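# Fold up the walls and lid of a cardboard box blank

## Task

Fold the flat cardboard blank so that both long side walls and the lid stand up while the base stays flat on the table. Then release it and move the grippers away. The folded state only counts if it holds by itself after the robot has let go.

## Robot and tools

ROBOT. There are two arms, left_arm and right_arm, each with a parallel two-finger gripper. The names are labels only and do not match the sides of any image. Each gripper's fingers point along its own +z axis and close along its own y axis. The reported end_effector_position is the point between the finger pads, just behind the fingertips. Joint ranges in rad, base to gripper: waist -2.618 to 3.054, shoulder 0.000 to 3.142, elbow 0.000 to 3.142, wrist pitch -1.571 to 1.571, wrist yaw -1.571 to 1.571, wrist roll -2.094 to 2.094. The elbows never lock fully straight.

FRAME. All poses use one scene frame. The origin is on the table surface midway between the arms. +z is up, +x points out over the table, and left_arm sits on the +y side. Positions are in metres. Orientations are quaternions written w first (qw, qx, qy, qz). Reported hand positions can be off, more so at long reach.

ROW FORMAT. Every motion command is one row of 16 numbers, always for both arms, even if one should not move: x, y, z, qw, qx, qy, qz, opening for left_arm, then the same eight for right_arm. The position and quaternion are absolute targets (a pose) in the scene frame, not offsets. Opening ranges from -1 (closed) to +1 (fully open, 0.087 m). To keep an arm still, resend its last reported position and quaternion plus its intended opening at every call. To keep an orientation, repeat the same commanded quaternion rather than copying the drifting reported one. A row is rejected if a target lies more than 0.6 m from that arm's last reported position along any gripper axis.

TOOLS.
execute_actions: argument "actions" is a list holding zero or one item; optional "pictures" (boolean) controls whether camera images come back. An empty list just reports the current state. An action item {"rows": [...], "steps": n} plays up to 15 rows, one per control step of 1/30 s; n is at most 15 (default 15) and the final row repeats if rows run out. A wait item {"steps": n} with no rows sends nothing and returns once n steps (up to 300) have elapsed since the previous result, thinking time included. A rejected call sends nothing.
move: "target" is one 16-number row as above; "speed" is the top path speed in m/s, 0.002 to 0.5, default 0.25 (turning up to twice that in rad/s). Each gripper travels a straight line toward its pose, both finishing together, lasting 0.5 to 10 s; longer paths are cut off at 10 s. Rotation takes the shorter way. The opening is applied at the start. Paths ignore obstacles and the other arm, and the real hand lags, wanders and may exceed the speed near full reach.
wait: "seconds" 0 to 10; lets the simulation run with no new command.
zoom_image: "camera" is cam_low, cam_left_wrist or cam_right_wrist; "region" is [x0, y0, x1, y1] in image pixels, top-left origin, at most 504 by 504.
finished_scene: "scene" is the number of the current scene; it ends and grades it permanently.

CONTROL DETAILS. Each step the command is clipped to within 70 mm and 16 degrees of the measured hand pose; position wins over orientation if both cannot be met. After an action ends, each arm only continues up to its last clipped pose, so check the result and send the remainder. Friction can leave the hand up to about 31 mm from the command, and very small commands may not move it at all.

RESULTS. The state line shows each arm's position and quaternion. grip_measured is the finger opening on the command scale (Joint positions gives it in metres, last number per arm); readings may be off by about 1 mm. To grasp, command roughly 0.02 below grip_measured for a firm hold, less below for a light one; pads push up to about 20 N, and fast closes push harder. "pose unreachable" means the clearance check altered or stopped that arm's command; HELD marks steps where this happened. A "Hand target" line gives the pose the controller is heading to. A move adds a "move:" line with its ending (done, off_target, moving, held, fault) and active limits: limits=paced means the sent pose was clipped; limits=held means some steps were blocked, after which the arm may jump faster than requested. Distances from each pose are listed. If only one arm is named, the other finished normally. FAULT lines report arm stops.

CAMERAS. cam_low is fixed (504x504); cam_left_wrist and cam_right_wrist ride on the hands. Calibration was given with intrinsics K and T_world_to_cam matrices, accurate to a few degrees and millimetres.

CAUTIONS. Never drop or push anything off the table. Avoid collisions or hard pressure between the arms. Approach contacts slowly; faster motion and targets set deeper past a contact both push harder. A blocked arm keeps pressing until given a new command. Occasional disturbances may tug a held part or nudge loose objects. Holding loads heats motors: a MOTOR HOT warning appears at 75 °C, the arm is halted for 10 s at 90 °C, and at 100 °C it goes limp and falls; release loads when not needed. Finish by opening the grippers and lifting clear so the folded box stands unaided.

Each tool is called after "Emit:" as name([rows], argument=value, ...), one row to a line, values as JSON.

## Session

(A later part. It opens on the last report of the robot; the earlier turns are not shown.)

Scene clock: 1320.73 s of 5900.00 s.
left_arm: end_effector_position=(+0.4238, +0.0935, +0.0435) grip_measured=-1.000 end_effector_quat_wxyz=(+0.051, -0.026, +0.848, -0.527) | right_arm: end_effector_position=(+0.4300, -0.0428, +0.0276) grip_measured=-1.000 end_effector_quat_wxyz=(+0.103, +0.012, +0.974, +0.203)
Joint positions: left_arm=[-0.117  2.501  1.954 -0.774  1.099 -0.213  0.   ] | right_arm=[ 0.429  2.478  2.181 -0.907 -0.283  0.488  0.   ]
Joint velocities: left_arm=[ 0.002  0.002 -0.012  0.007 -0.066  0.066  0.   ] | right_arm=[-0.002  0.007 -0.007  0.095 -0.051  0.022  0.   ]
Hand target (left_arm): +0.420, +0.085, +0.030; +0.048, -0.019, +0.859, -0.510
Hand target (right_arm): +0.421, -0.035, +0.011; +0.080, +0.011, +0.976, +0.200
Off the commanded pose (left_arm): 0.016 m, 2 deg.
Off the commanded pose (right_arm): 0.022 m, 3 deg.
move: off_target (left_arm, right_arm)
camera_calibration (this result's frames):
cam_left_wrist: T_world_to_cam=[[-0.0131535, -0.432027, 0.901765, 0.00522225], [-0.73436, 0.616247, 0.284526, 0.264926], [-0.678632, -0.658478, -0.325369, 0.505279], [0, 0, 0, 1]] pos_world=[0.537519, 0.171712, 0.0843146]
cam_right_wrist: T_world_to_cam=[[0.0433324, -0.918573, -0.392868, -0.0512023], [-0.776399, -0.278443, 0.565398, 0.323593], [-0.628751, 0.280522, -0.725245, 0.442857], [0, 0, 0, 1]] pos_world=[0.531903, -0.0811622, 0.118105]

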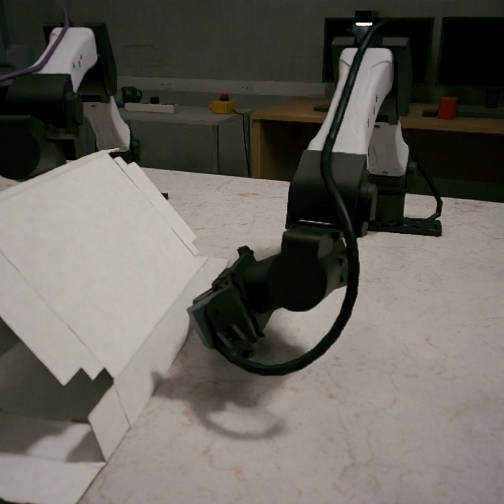

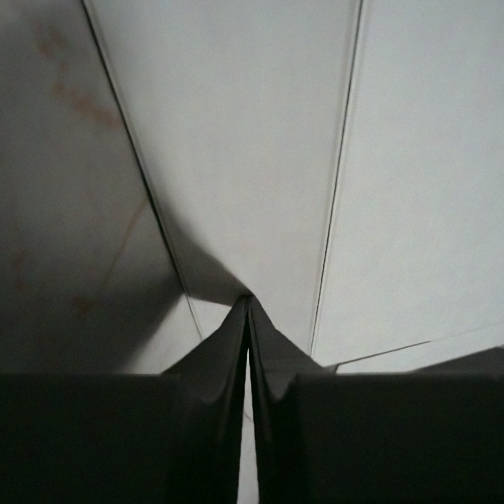

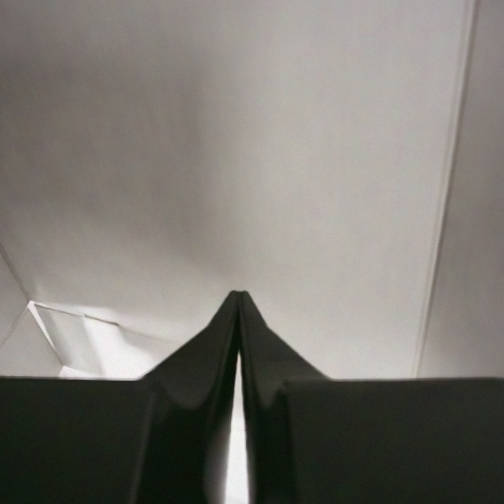

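Emit:
move(target=[0.42,0.14,0.05,0.05,-0.02,0.86,-0.51,-1,0.42,-0.07,0.09,0.08,0.01,0.955,0.28,-1], speed=0.08)

Emit:
move(target=[0.42,0.14,0.05,0.05,-0.02,0.86,-0.51,-1,0.42,-0.18,0.08,0.08,0.01,0.955,0.28,-1], speed=0.1)

Emit:
move(target=[0.42,0.10,0.03,0.05,-0.02,0.86,-0.51,-1,0.42,-0.175,0.032,0.08,0.01,0.955,0.28,-1], speed=0.05)

Scene clock: 1329.23 s of 5900.00 s.
left_arm: end_effector_position=(+0.4189, +0.1362, +0.0517) grip_measured=-1.000 end_effector_quat_wxyz=(+0.052, -0.019, +0.858, -0.511) | right_arm: end_effector_position=(+0.4236, -0.0653, +0.0847) grip_measured=-1.000 end_effector_quat_wxyz=(+0.083, +0.010, +0.957, +0.278)
Joint positions: left_arm=[-0.036  2.529  2.073 -1.039  1.078 -0.007  0.   ] | right_arm=[ 0.341  2.381  2.181 -0.998 -0.468  0.435  0.   ]
Joint velocities: left_arm=[ 0.017 -0.007  0.017 -0.022 -0.051  0.037  0.   ] | right_arm=[ 0.007  0.002  0.002  0.037  0.051 -0.051  0.   ]
Hand target (left_arm): +0.420, +0.140, +0.050; +0.051, -0.021, +0.859, -0.509
Hand target (right_arm): +0.419, -0.070, +0.090; +0.080, +0.010, +0.956, +0.280
Off the commanded pose (left_arm): 0.004 m, 0 deg.
Off the commanded pose (right_arm): 0.008 m, 0 deg.
After step 90, 4.03 s passed at rest.
move: done
camera_calibration (this result's frames):
cam_left_wrist: T_world_to_cam=[[-0.0245675, -0.464692, 0.885131, 0.0262281], [-0.730741, 0.61256, 0.30131, 0.230799], [-0.682212, -0.6394, -0.354619, 0.533156], [0, 0, 0, 1]] pos_world=[0.533024, 0.211709, 0.0963095]
cam_right_wrist: T_world_to_cam=[[0.0509381, -0.846297, -0.530271, -0.0360105], [-0.750499, -0.382744, 0.538755, 0.264513], [-0.658905, 0.370525, -0.654642, 0.499217], [0, 0, 0, 1]] pos_world=[0.529288, -0.114207, 0.165205]

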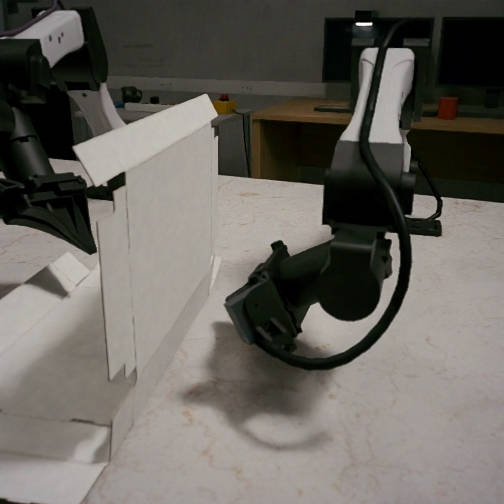

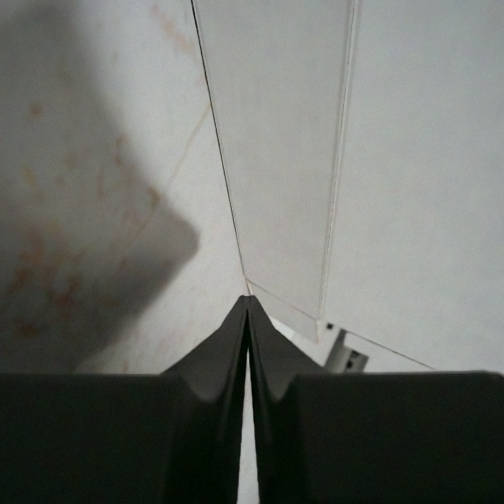

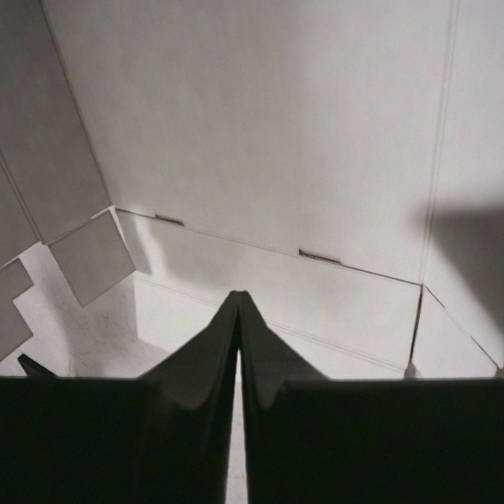

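Scene clock: 1330.80 s of 5900.00 s.
left_arm: end_effector_position=(+0.4176, +0.1362, +0.0518) grip_measured=-1.000 end_effector_quat_wxyz=(+0.050, -0.019, +0.858, -0.511) | right_arm: end_effector_position=(+0.4243, -0.1778, +0.0730) grip_measured=-1.000 end_effector_quat_wxyz=(+0.082, +0.014, +0.957, +0.277)
Joint positions: left_arm=[-0.036  2.529  2.073 -1.047  1.078 -0.001  0.   ] | right_arm=[ 0.111  2.307  2.02  -1.032 -0.536  0.191  0.   ]
Joint velocities: left_arm=[-0.017 -0.002 -0.002  0.066 -0.007  0.081  0.   ] | right_arm=[-0.002 -0.002 -0.012  0.022  0.051 -0.051  0.   ]
Hand target (left_arm): +0.420, +0.140, +0.050; +0.050, -0.020, +0.859, -0.509
Hand target (right_arm): +0.418, -0.179, +0.079; +0.081, +0.010, +0.956, +0.280
Off the commanded pose (left_arm): 0.005 m, 0 deg.
Off the commanded pose (right_arm): 0.009 m, 1 deg.
move: done
camera_calibration (this result's frames):
cam_left_wrist: T_world_to_cam=[[-0.0232308, -0.464584, 0.885224, 0.0255953], [-0.72806, 0.614674, 0.303488, 0.228293], [-0.68512, -0.637446, -0.352525, 0.533106], [0, 0, 0, 1]] pos_world=[0.532047, 0.211392, 0.0959913]
cam_right_wrist: T_world_to_cam=[[0.0439169, -0.847992, -0.528187, -0.134955], [-0.750527, -0.376953, 0.542785, 0.22906], [-0.659379, 0.372581, -0.652995, 0.53418], [0, 0, 0, 1]] pos_world=[0.53007, -0.227121, 0.153205]

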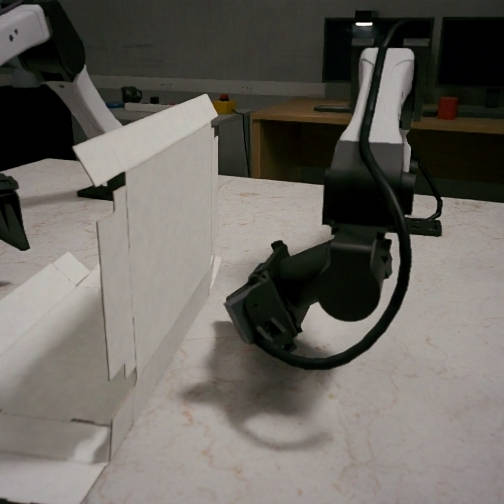

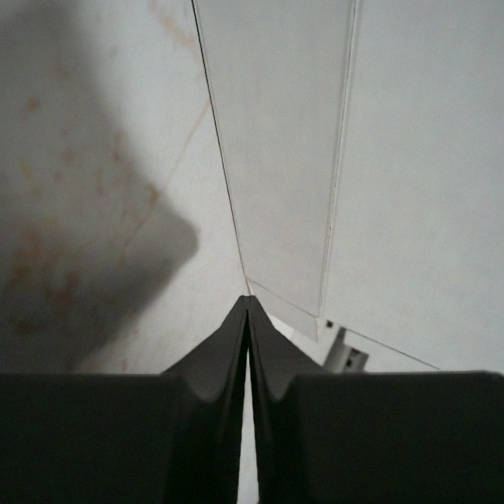

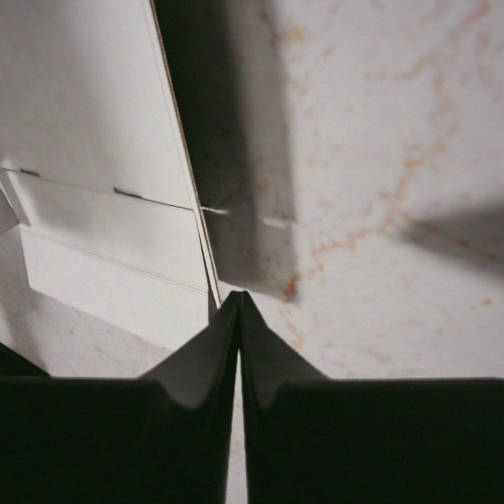

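Scene clock: 1332.10 s of 5900.00 s.
left_arm: end_effector_position=(+0.4206, +0.1031, +0.0295) grip_measured=-1.000 end_effector_quat_wxyz=(+0.046, -0.021, +0.858, -0.511) | right_arm: end_effector_position=(+0.4235, -0.1779, +0.0416) grip_measured=-1.000 end_effector_quat_wxyz=(+0.088, +0.012, +0.957, +0.278)
Joint positions: left_arm=[-0.104  2.529  1.976 -0.834  1.069 -0.143  0.   ] | right_arm=[ 0.111  2.307  1.894 -0.895 -0.536  0.191  0.   ]
Joint velocities: left_arm=[ 0.002 -0.002 -0.012 -0.022 -0.022 -0.051  0.   ] | right_arm=[ 0.002  0.007 -0.007 -0.007  0.022 -0.051  0.   ]
Hand target (left_arm): +0.420, +0.100, +0.030; +0.049, -0.019, +0.859, -0.510
Hand target (right_arm): +0.420, -0.175, +0.032; +0.080, +0.010, +0.957, +0.280
Off the commanded pose (left_arm): 0.003 m, 1 deg.
Off the commanded pose (right_arm): 0.011 m, 1 deg.
move: off_target (right_arm)
camera_calibration (this result's frames):
cam_left_wrist: T_world_to_cam=[[-0.0149977, -0.464038, 0.885689, 0.0264973], [-0.7254, 0.614685, 0.309768, 0.256242], [-0.688164, -0.637833, -0.345832, 0.507314], [0, 0, 0, 1]] pos_world=[0.535391, 0.178369, 0.0726015]
cam_right_wrist: T_world_to_cam=[[0.0501384, -0.847412, -0.528564, -0.154056], [-0.756864, -0.377544, 0.533496, 0.248379], [-0.651647, 0.373302, -0.660304, 0.510347], [0, 0, 0, 1]] pos_world=[0.528279, -0.227288, 0.123047]

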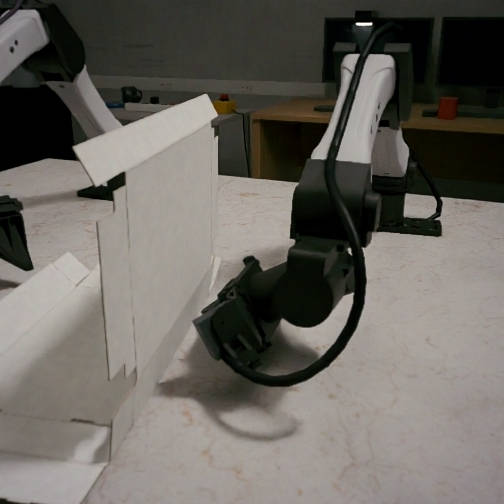

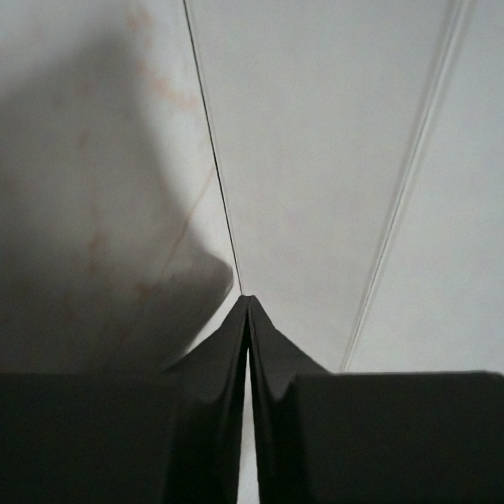

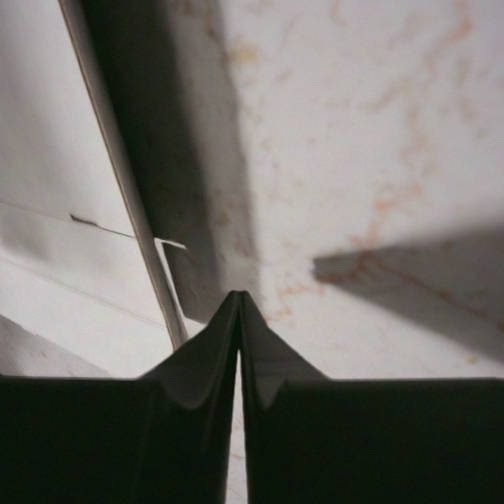

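Emit:
move(target=[0.42,0.095,0.03,0.05,-0.02,0.86,-0.51,-1,0.42,-0.10,0.05,0.08,0.01,0.955,0.28,-1], speed=0.03)

Scene clock: 1338.60 s of 5900.00 s.
left_arm: end_effector_position=(+0.4251, +0.1029, +0.0296) grip_measured=-1.000 end_effector_quat_wxyz=(+0.053, -0.024, +0.858, -0.511) | right_arm: end_effector_position=(+0.4201, -0.1206, +0.0504) grip_measured=-1.000 end_effector_quat_wxyz=(+0.083, +0.018, +0.961, +0.262)
Joint positions: left_arm=[-0.104  2.529  1.976 -0.806  1.067 -0.165  0.   ] | right_arm=[ 0.242  2.318  1.954 -0.892 -0.468  0.337  0.   ]
Joint velocities: left_arm=[ 0.002  0.002  0.002 -0.022 -0.051  0.007  0.   ] | right_arm=[ 0.007 -0.002 -0.007 -0.051 -0.051 -0.081  0.   ]
Hand target (left_arm): +0.420, +0.095, +0.030; +0.049, -0.019, +0.859, -0.509
Hand target (right_arm): +0.420, -0.101, +0.050; +0.079, +0.010, +0.957, +0.281
Off the commanded pose (left_arm): 0.009 m, 1 deg.
Off the commanded pose (right_arm): 0.021 m, 2 deg.
After step 90, 0.60 s passed at rest.
move: off_target (right_arm)
camera_calibration (this result's frames):
cam_left_wrist: T_world_to_cam=[[-0.017341, -0.464769, 0.885262, 0.0274647], [-0.734819, 0.606349, 0.303943, 0.264625], [-0.678042, -0.645237, -0.352036, 0.50701], [0, 0, 0, 1]] pos_world=[0.538702, 0.179451, 0.0737409]
cam_right_wrist: T_world_to_cam=[[0.0338058, -0.863686, -0.502895, -0.0971029], [-0.753275, -0.352716, 0.555129, 0.263215], [-0.656836, 0.360051, -0.662517, 0.493246], [0, 0, 0, 1]] pos_world=[0.525538, -0.16862, 0.131833]

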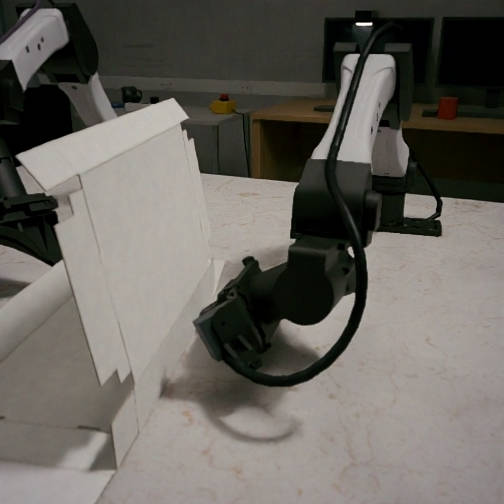

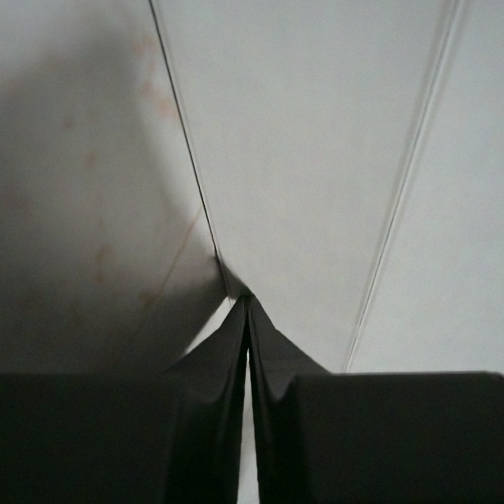

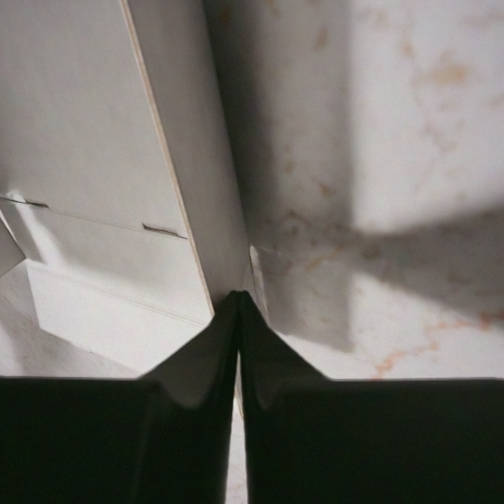

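Emit:
move(target=[0.42,0.095,0.03,0.05,-0.02,0.86,-0.51,-1,0.42,-0.065,0.04,0.08,0.01,0.955,0.28,-1], speed=0.02)

Scene clock: 1343.73 s of 5900.00 s.
left_arm: end_effector_position=(+0.4285, +0.1086, +0.0294) grip_measured=-1.000 end_effector_quat_wxyz=(+0.060, -0.026, +0.857, -0.510) | right_arm: end_effector_position=(+0.4182, -0.1008, +0.0439) grip_measured=-1.000 end_effector_quat_wxyz=(+0.080, +0.025, +0.966, +0.243)
Joint positions: left_arm=[-0.092  2.529  1.976 -0.795  1.066 -0.166  0.   ] | right_arm=[ 0.295  2.341  1.979 -0.889 -0.415  0.397  0.   ]
Joint velocities: left_arm=[ 0.007 -0.012 -0.007  0.037  0.066 -0.066  0.   ] | right_arm=[ 0.002 -0.012  0.007 -0.051  0.007  0.022  0.   ]
Hand target (left_arm): +0.420, +0.095, +0.030; +0.049, -0.019, +0.859, -0.510
Hand target (right_arm): +0.418, -0.067, +0.041; +0.078, +0.009, +0.957, +0.280
Off the commanded pose (left_arm): 0.016 m, 1 deg.
Off the commanded pose (right_arm): 0.036 m, 5 deg.
move: off_target (left_arm, right_arm)
camera_calibration (this result's frames):
cam_left_wrist: T_world_to_cam=[[-0.0208199, -0.465821, 0.884634, 0.0319435], [-0.745245, 0.597065, 0.296857, 0.269461], [-0.666466, -0.653089, -0.359582, 0.509058], [0, 0, 0, 1]] pos_world=[0.540749, 0.186455, 0.0747986]
cam_right_wrist: T_world_to_cam=[[0.0142496, -0.88235, -0.470378, -0.0784022], [-0.752345, -0.319322, 0.576203, 0.274394], [-0.658615, 0.345676, -0.668382, 0.480172], [0, 0, 0, 1]] pos_world=[0.523804, -0.147542, 0.125953]

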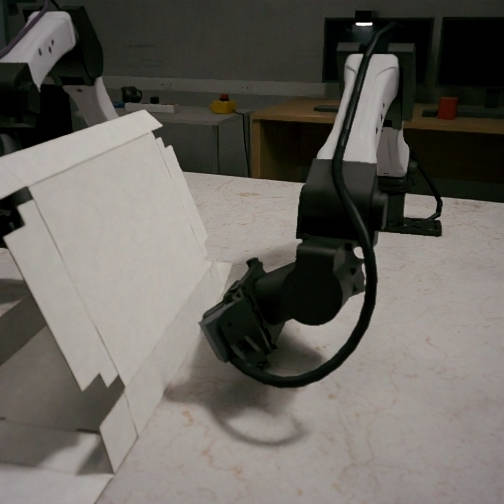

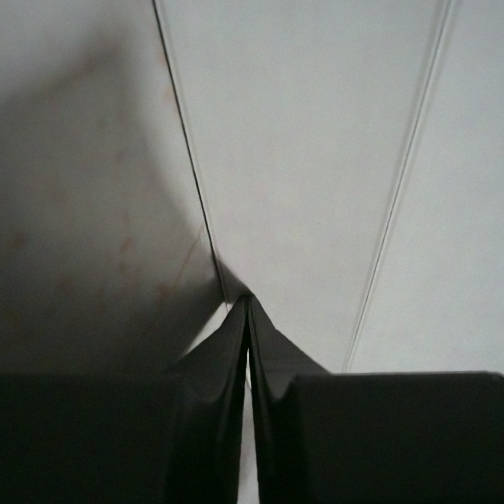

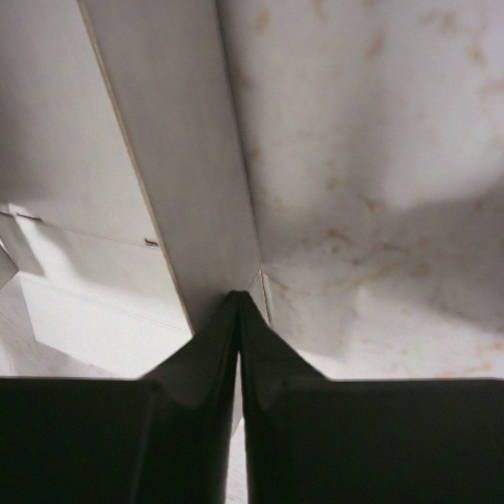

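Emit:
move(target=[0.42,0.08,0.03,0.05,-0.02,0.86,-0.51,-1,0.42,-0.045,0.055,0.08,0.01,0.955,0.28,-1], speed=0.02)

Scene clock: 1348.93 s of 5900.00 s.
left_arm: end_effector_position=(+0.4316, +0.1094, +0.0297) grip_measured=-1.000 end_effector_quat_wxyz=(+0.068, -0.039, +0.861, -0.503) | right_arm: end_effector_position=(+0.4171, -0.0938, +0.0450) grip_measured=-1.000 end_effector_quat_wxyz=(+0.074, +0.029, +0.973, +0.215)
Joint positions: left_arm=[-0.092  2.505  1.938 -0.737  1.044 -0.217  0.   ] | right_arm=[ 0.327  2.371  2.057 -0.959 -0.354  0.421  0.   ]
Joint velocities: left_arm=[ 0.012 -0.027 -0.007  0.007 -0.051  0.037  0.   ] | right_arm=[-0.012 -0.002  0.012 -0.022 -0.037 -0.007  0.   ]
Hand target (left_arm): +0.419, +0.081, +0.030; +0.049, -0.020, +0.859, -0.509
Hand target (right_arm): +0.417, -0.048, +0.057; +0.077, +0.007, +0.957, +0.278
Off the commanded pose (left_arm): 0.032 m, 3 deg.
Off the commanded pose (right_arm): 0.050 m, 8 deg.
move: off_target (left_arm, right_arm)
camera_calibration (this result's frames):
cam_left_wrist: T_world_to_cam=[[-0.00649225, -0.479754, 0.877379, 0.0277206], [-0.762568, 0.569954, 0.30601, 0.281357], [-0.646875, -0.667075, -0.369546, 0.505097], [0, 0, 0, 1]] pos_world=[0.541468, 0.189876, 0.076237]
cam_right_wrist: T_world_to_cam=[[0.000481871, -0.908306, -0.418305, -0.070732], [-0.745607, -0.279079, 0.605133, 0.274801], [-0.666386, 0.311599, -0.677374, 0.478156], [0, 0, 0, 1]] pos_world=[0.523564, -0.136548, 0.128012]

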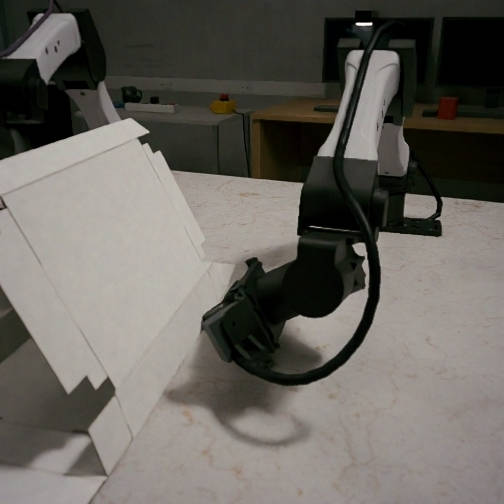

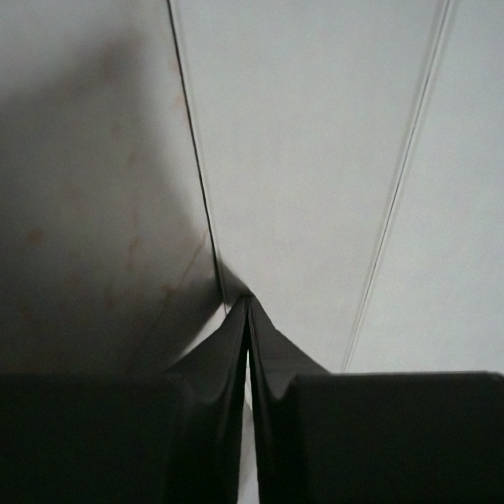

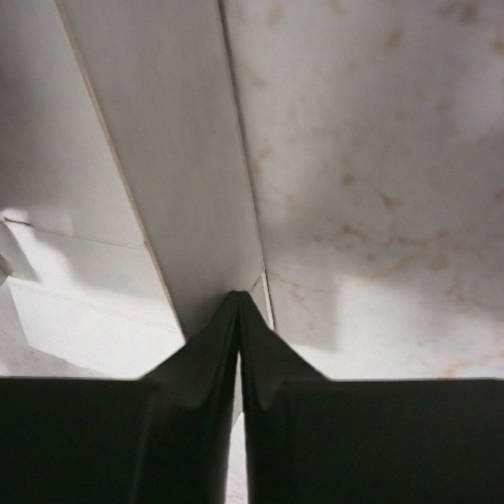

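Emit:
move(target=[0.42,0.08,0.03,0.05,-0.02,0.86,-0.51,-1,0.42,-0.06,0.075,0.08,0.01,0.955,0.28,-1], speed=0.015)

Scene clock: 1356.23 s of 5900.00 s.
left_arm: end_effector_position=(+0.4333, +0.1092, +0.0298) grip_measured=-1.000 end_effector_quat_wxyz=(+0.072, -0.037, +0.860, -0.503) | right_arm: end_effector_position=(+0.4133, -0.0973, +0.0542) grip_measured=-1.000 end_effector_quat_wxyz=(+0.062, +0.032, +0.974, +0.218)
Joint positions: left_arm=[-0.092  2.505  1.938 -0.726  1.044 -0.219  0.   ] | right_arm=[ 0.318  2.371  2.092 -1.017 -0.37   0.416  0.   ]
Joint velocities: left_arm=[-0.017  0.007 -0.007 -0.007 -0.007  0.051  0.   ] | right_arm=[-0.017 -0.007  0.007 -0.037 -0.051 -0.037  0.   ]
Hand target (left_arm): +0.419, +0.081, +0.030; +0.049, -0.020, +0.859, -0.510
Hand target (right_arm): +0.417, -0.063, +0.077; +0.078, +0.007, +0.957, +0.279
Off the commanded pose (left_arm): 0.032 m, 3 deg.
Off the commanded pose (right_arm): 0.043 m, 8 deg.
move: off_target (left_arm, right_arm)
camera_calibration (this result's frames):
cam_left_wrist: T_world_to_cam=[[-0.0138424, -0.479374, 0.877501, 0.0306225], [-0.765562, 0.56961, 0.299098, 0.284215], [-0.643214, -0.667641, -0.374875, 0.504708], [0, 0, 0, 1]] pos_world=[0.542643, 0.189752, 0.077323]
cam_right_wrist: T_world_to_cam=[[-0.00973115, -0.905394, -0.424461, -0.0651373], [-0.730487, -0.283437, 0.621331, 0.257864], [-0.682857, 0.31611, -0.65862, 0.489211], [0, 0, 0, 1]] pos_world=[0.521794, -0.140531, 0.134338]

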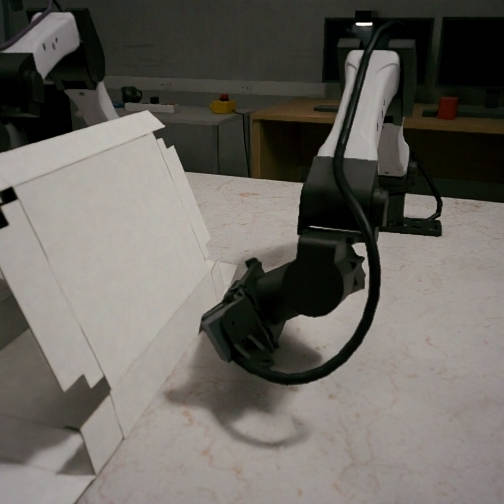

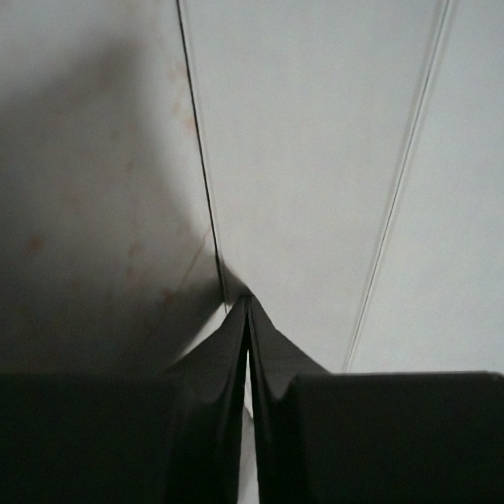

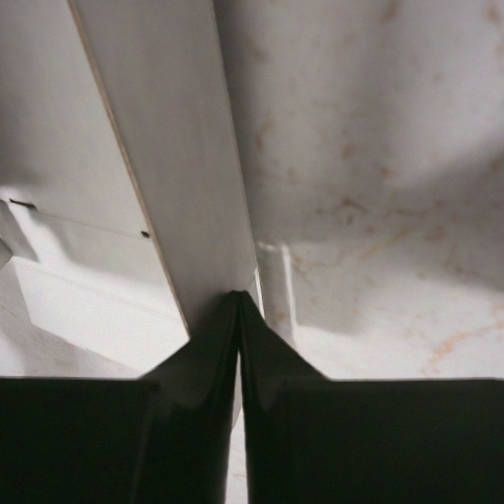

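Emit:
move(target=[0.42,0.09,0.03,0.05,-0.02,0.86,-0.51,-1,0.42,-0.125,0.058,0.06,0.02,0.94,0.33,-1], speed=0.03)

Emit:
move(target=[0.42,0.08,0.03,0.05,-0.02,0.86,-0.51,-1,0.42,-0.07,0.062,0.06,0.02,0.94,0.33,-1], speed=0.02)

Scene clock: 1367.17 s of 5900.00 s.
left_arm: end_effector_position=(+0.4296, +0.1006, +0.0299) grip_measured=-1.000 end_effector_quat_wxyz=(+0.068, -0.025, +0.860, -0.505) | right_arm: end_effector_position=(+0.4181, -0.1269, +0.0465) grip_measured=-1.000 end_effector_quat_wxyz=(+0.046, +0.027, +0.947, +0.316)
Joint positions: left_arm=[-0.11   2.505  1.938 -0.732  1.047 -0.208  0.   ] | right_arm=[ 0.191  2.371  1.986 -0.934 -0.605  0.309  0.   ]
Joint velocities: left_arm=[-0.007 -0.012 -0.012 -0.022  0.051  0.022  0.   ] | right_arm=[ 0.007  0.002  0.002  0.007 -0.066 -0.037  0.   ]
Hand target (left_arm): +0.420, +0.090, +0.030; +0.050, -0.020, +0.859, -0.510
Hand target (right_arm): +0.419, -0.125, +0.058; +0.060, +0.019, +0.942, +0.330
Off the commanded pose (left_arm): 0.014 m, 2 deg.
Off the commanded pose (right_arm): 0.012 m, 3 deg.
After step 90, 3.77 s passed at rest.
move: off_target (left_arm, right_arm)
camera_calibration (this result's frames):
cam_left_wrist: T_world_to_cam=[[-0.0291099, -0.477667, 0.878058, 0.0327911], [-0.752876, 0.588306, 0.295081, 0.27911], [-0.657518, -0.65248, -0.37675, 0.501342], [0, 0, 0, 1]] pos_world=[0.540731, 0.178577, 0.077728]
cam_right_wrist: T_world_to_cam=[[0.00240525, -0.801295, -0.598265, -0.0790048], [-0.709176, -0.423163, 0.563918, 0.233812], [-0.705028, 0.422919, -0.569276, 0.515391], [0, 0, 0, 1]] pos_world=[0.529368, -0.182334, 0.114284]

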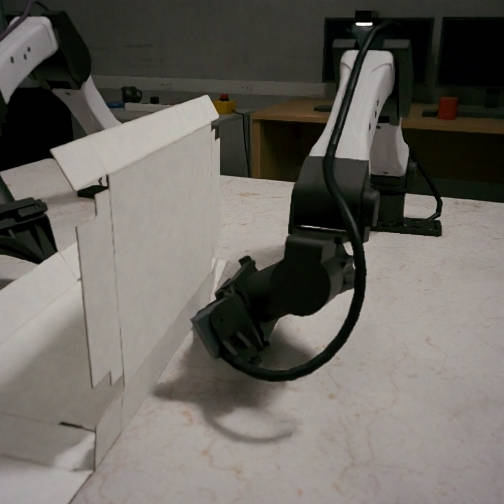

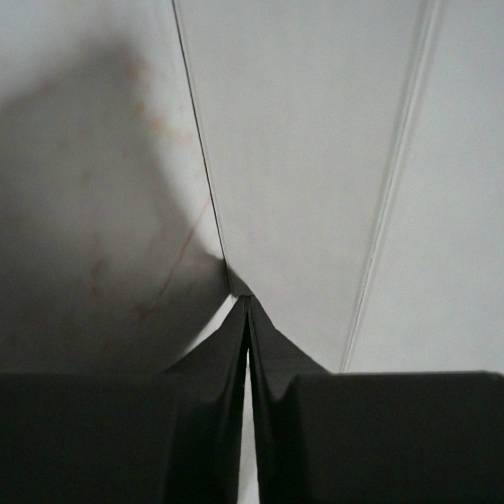

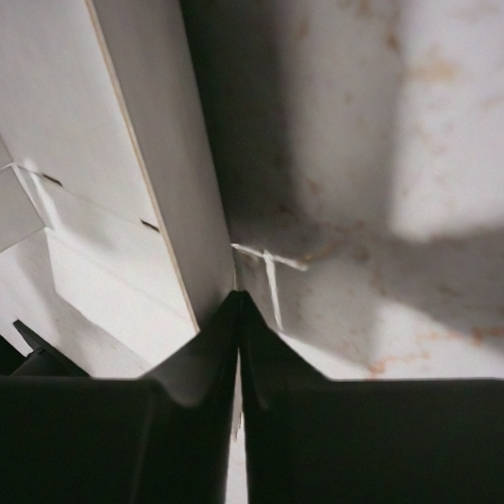

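Scene clock: 1370.33 s of 5900.00 s.
left_arm: end_effector_position=(+0.4311, +0.1006, +0.0299) grip_measured=-1.000 end_effector_quat_wxyz=(+0.068, -0.029, +0.861, -0.504) | right_arm: end_effector_position=(+0.4143, -0.1080, +0.0431) grip_measured=-1.000 end_effector_quat_wxyz=(+0.045, +0.040, +0.958, +0.280)
Joint positions: left_arm=[-0.11   2.505  1.938 -0.723  1.044 -0.222  0.   ] | right_arm=[ 0.252  2.371  2.    -0.934 -0.517  0.387  0.   ]
Joint velocities: left_arm=[-0.002 -0.002  0.007  0.037  0.037  0.007  0.   ] | right_arm=[-0.007 -0.002 -0.012 -0.007  0.022 -0.022  0.   ]
Hand target (left_arm): +0.420, +0.081, +0.030; +0.049, -0.020, +0.859, -0.509
Hand target (right_arm): +0.417, -0.072, +0.063; +0.057, +0.018, +0.942, +0.330
Off the commanded pose (left_arm): 0.023 m, 2 deg.
Off the commanded pose (right_arm): 0.043 m, 7 deg.
move: off_target (left_arm, right_arm)
camera_calibration (this result's frames):
cam_left_wrist: T_world_to_cam=[[-0.0224184, -0.479083, 0.877483, 0.0301068], [-0.756262, 0.582188, 0.298539, 0.282182], [-0.653885, -0.656914, -0.375364, 0.501156], [0, 0, 0, 1]] pos_world=[0.541777, 0.179357, 0.0774558]
cam_right_wrist: T_world_to_cam=[[-0.0261287, -0.842107, -0.538677, -0.0610143], [-0.711544, -0.362826, 0.601716, 0.246924], [-0.702155, 0.399015, -0.589716, 0.499983], [0, 0, 0, 1]] pos_world=[0.525168, -0.16129, 0.113403]

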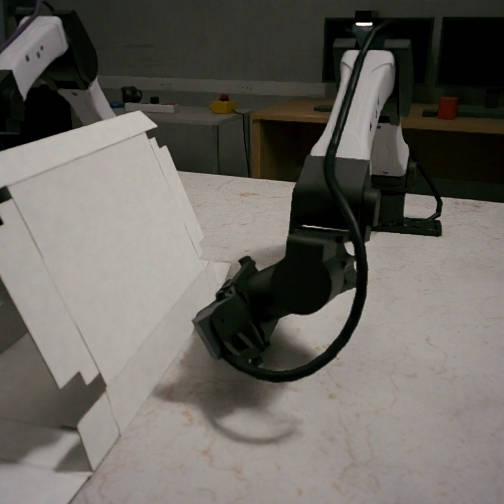

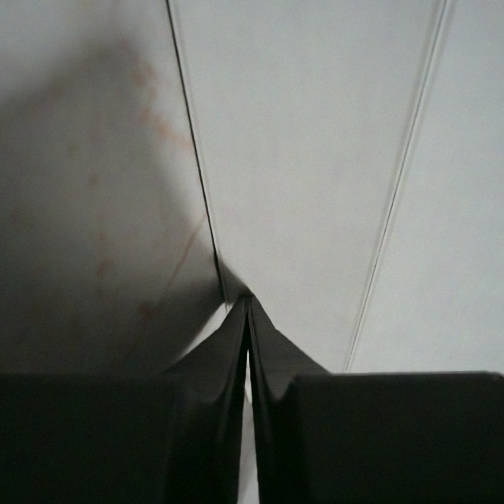

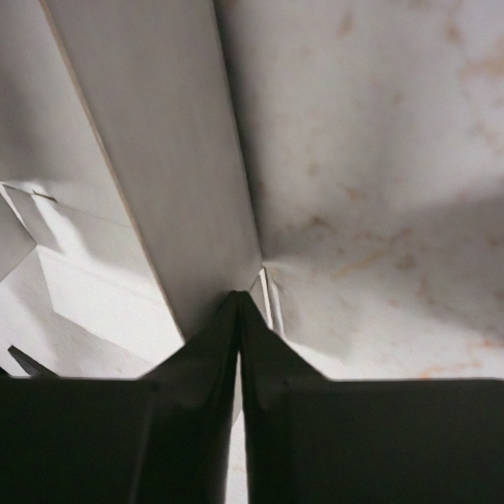

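Emit:
move(target=[0.42,0.09,0.04,0.05,-0.02,0.86,-0.51,-1,0.42,-0.175,0.05,0.05,0.02,0.92,0.38,-1], speed=0.05)

Emit:
move(target=[0.42,0.085,0.04,0.05,-0.02,0.86,-0.51,-1,0.42,-0.10,0.068,0.05,0.02,0.92,0.38,-1], speed=0.03)

Scene clock: 1378.50 s of 5900.00 s.
left_arm: end_effector_position=(+0.4228, +0.0957, +0.0303) grip_measured=-1.000 end_effector_quat_wxyz=(+0.051, -0.030, +0.861, -0.506) | right_arm: end_effector_position=(+0.4237, -0.1722, +0.0519) grip_measured=-1.000 end_effector_quat_wxyz=(+0.059, +0.018, +0.924, +0.377)
Joint positions: left_arm=[-0.12   2.505  1.938 -0.764  1.05  -0.209  0.   ] | right_arm=[ 0.059  2.371  1.953 -0.942 -0.761  0.165  0.   ]
Joint velocities: left_arm=[-0.002 -0.012  0.017 -0.051  0.022 -0.007  0.   ] | right_arm=[-0.012  0.007 -0.017 -0.066  0.007 -0.037  0.   ]
Hand target (left_arm): +0.420, +0.090, +0.040; +0.050, -0.020, +0.859, -0.510
Hand target (right_arm): +0.419, -0.175, +0.050; +0.051, +0.020, +0.923, +0.381
Off the commanded pose (left_arm): 0.012 m, 1 deg.
Off the commanded pose (right_arm): 0.005 m, 1 deg.
MOTOR HOT: a motor of the right arm reached 75 °C. Now the hottest motor of the right arm, joint 2 (shoulder), reports 75 °C. The controller's stop level is 90 °C. To cool a motor, set the load down, stop pushing, or move to a pose that needs little force.
After step 90, 2.67 s passed at rest.
move: off_target (left_arm)
camera_calibration (this result's frames):
cam_left_wrist: T_world_to_cam=[[-0.00452588, -0.474981, 0.879985, 0.0191233], [-0.73668, 0.596664, 0.318267, 0.268403], [-0.676226, -0.646827, -0.352609, 0.500458], [0, 0, 0, 1]] pos_world=[0.536237, 0.172646, 0.0742141]
cam_right_wrist: T_world_to_cam=[[0.0354358, -0.716769, -0.69641, -0.106384], [-0.721643, -0.500426, 0.478336, 0.212], [-0.691358, 0.485609, -0.534984, 0.544816], [0, 0, 0, 1]] pos_world=[0.53342, -0.23473, 0.115974]

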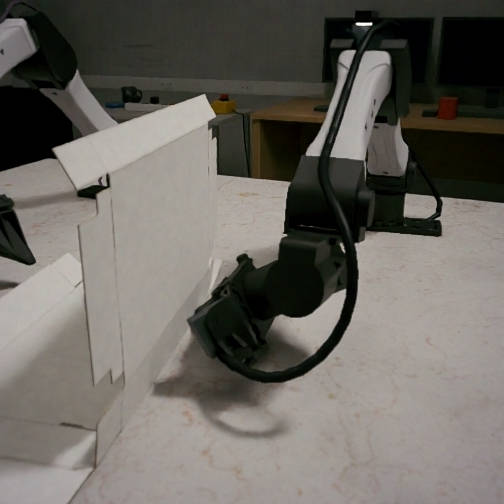

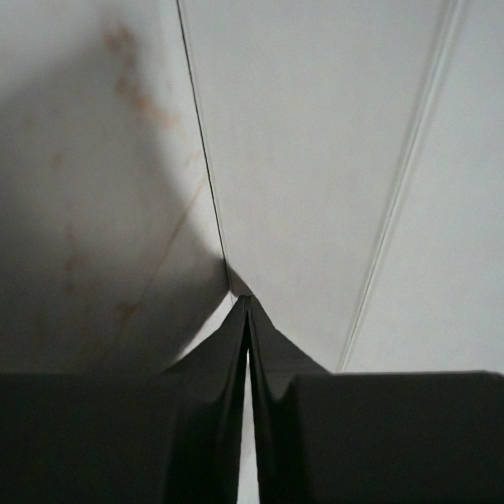

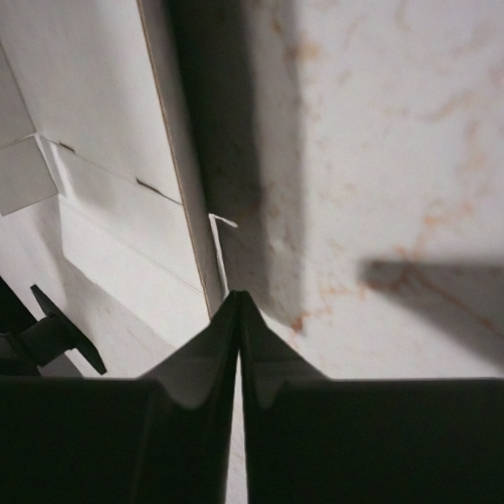

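Scene clock: 1381.40 s of 5900.00 s.
left_arm: end_effector_position=(+0.4205, +0.0889, +0.0304) grip_measured=-1.000 end_effector_quat_wxyz=(+0.047, -0.023, +0.861, -0.506) | right_arm: end_effector_position=(+0.4137, -0.1033, +0.0673) grip_measured=-1.000 end_effector_quat_wxyz=(+0.039, +0.022, +0.923, +0.381)
Joint positions: left_arm=[-0.135  2.505  1.938 -0.764  1.051 -0.209  0.   ] | right_arm=[ 0.202  2.352  1.965 -0.888 -0.74   0.347  0.   ]
Joint velocities: left_arm=[ 0.002  0.007 -0.007 -0.022  0.007 -0.022  0.   ] | right_arm=[ 0.007 -0.007 -0.007 -0.037  0.066 -0.051  0.   ]
Hand target (left_arm): +0.420, +0.085, +0.040; +0.050, -0.020, +0.859, -0.510
Hand target (right_arm): +0.421, -0.100, +0.068; +0.049, +0.020, +0.923, +0.381
Off the commanded pose (left_arm): 0.010 m, 1 deg.
Off the commanded pose (right_arm): 0.007 m, 1 deg.
MOTOR HOT: still on. Now the hottest motor of the right arm, joint 2 (shoulder), reports 76 °C; the controller's stop level is 90 °C.
move: done
camera_calibration (this result's frames):
cam_left_wrist: T_world_to_cam=[[-0.0118658, -0.474244, 0.880314, 0.0187938], [-0.727834, 0.607769, 0.317608, 0.26602], [-0.685651, -0.636953, -0.352382, 0.497569], [0, 0, 0, 1]] pos_world=[0.535, 0.164162, 0.0743001]
cam_right_wrist: T_world_to_cam=[[0.0143753, -0.709857, -0.704199, -0.0359572], [-0.697911, -0.511462, 0.501325, 0.21943], [-0.71604, 0.484262, -0.50277, 0.520612], [0, 0, 0, 1]] pos_world=[0.526438, -0.165407, 0.126421]

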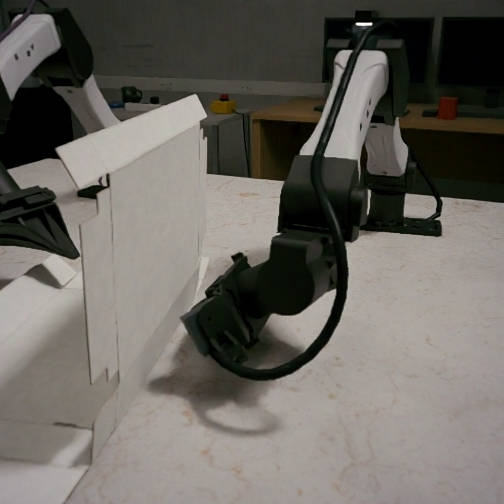

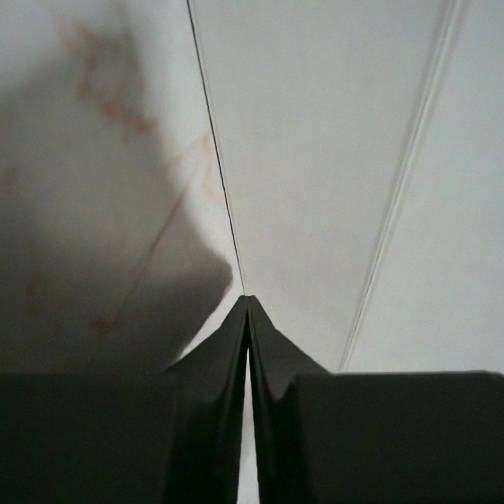

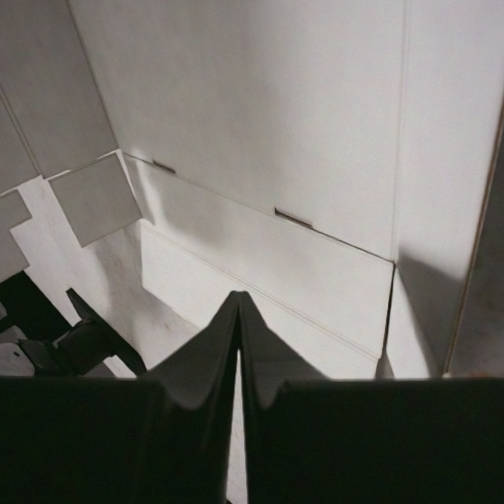

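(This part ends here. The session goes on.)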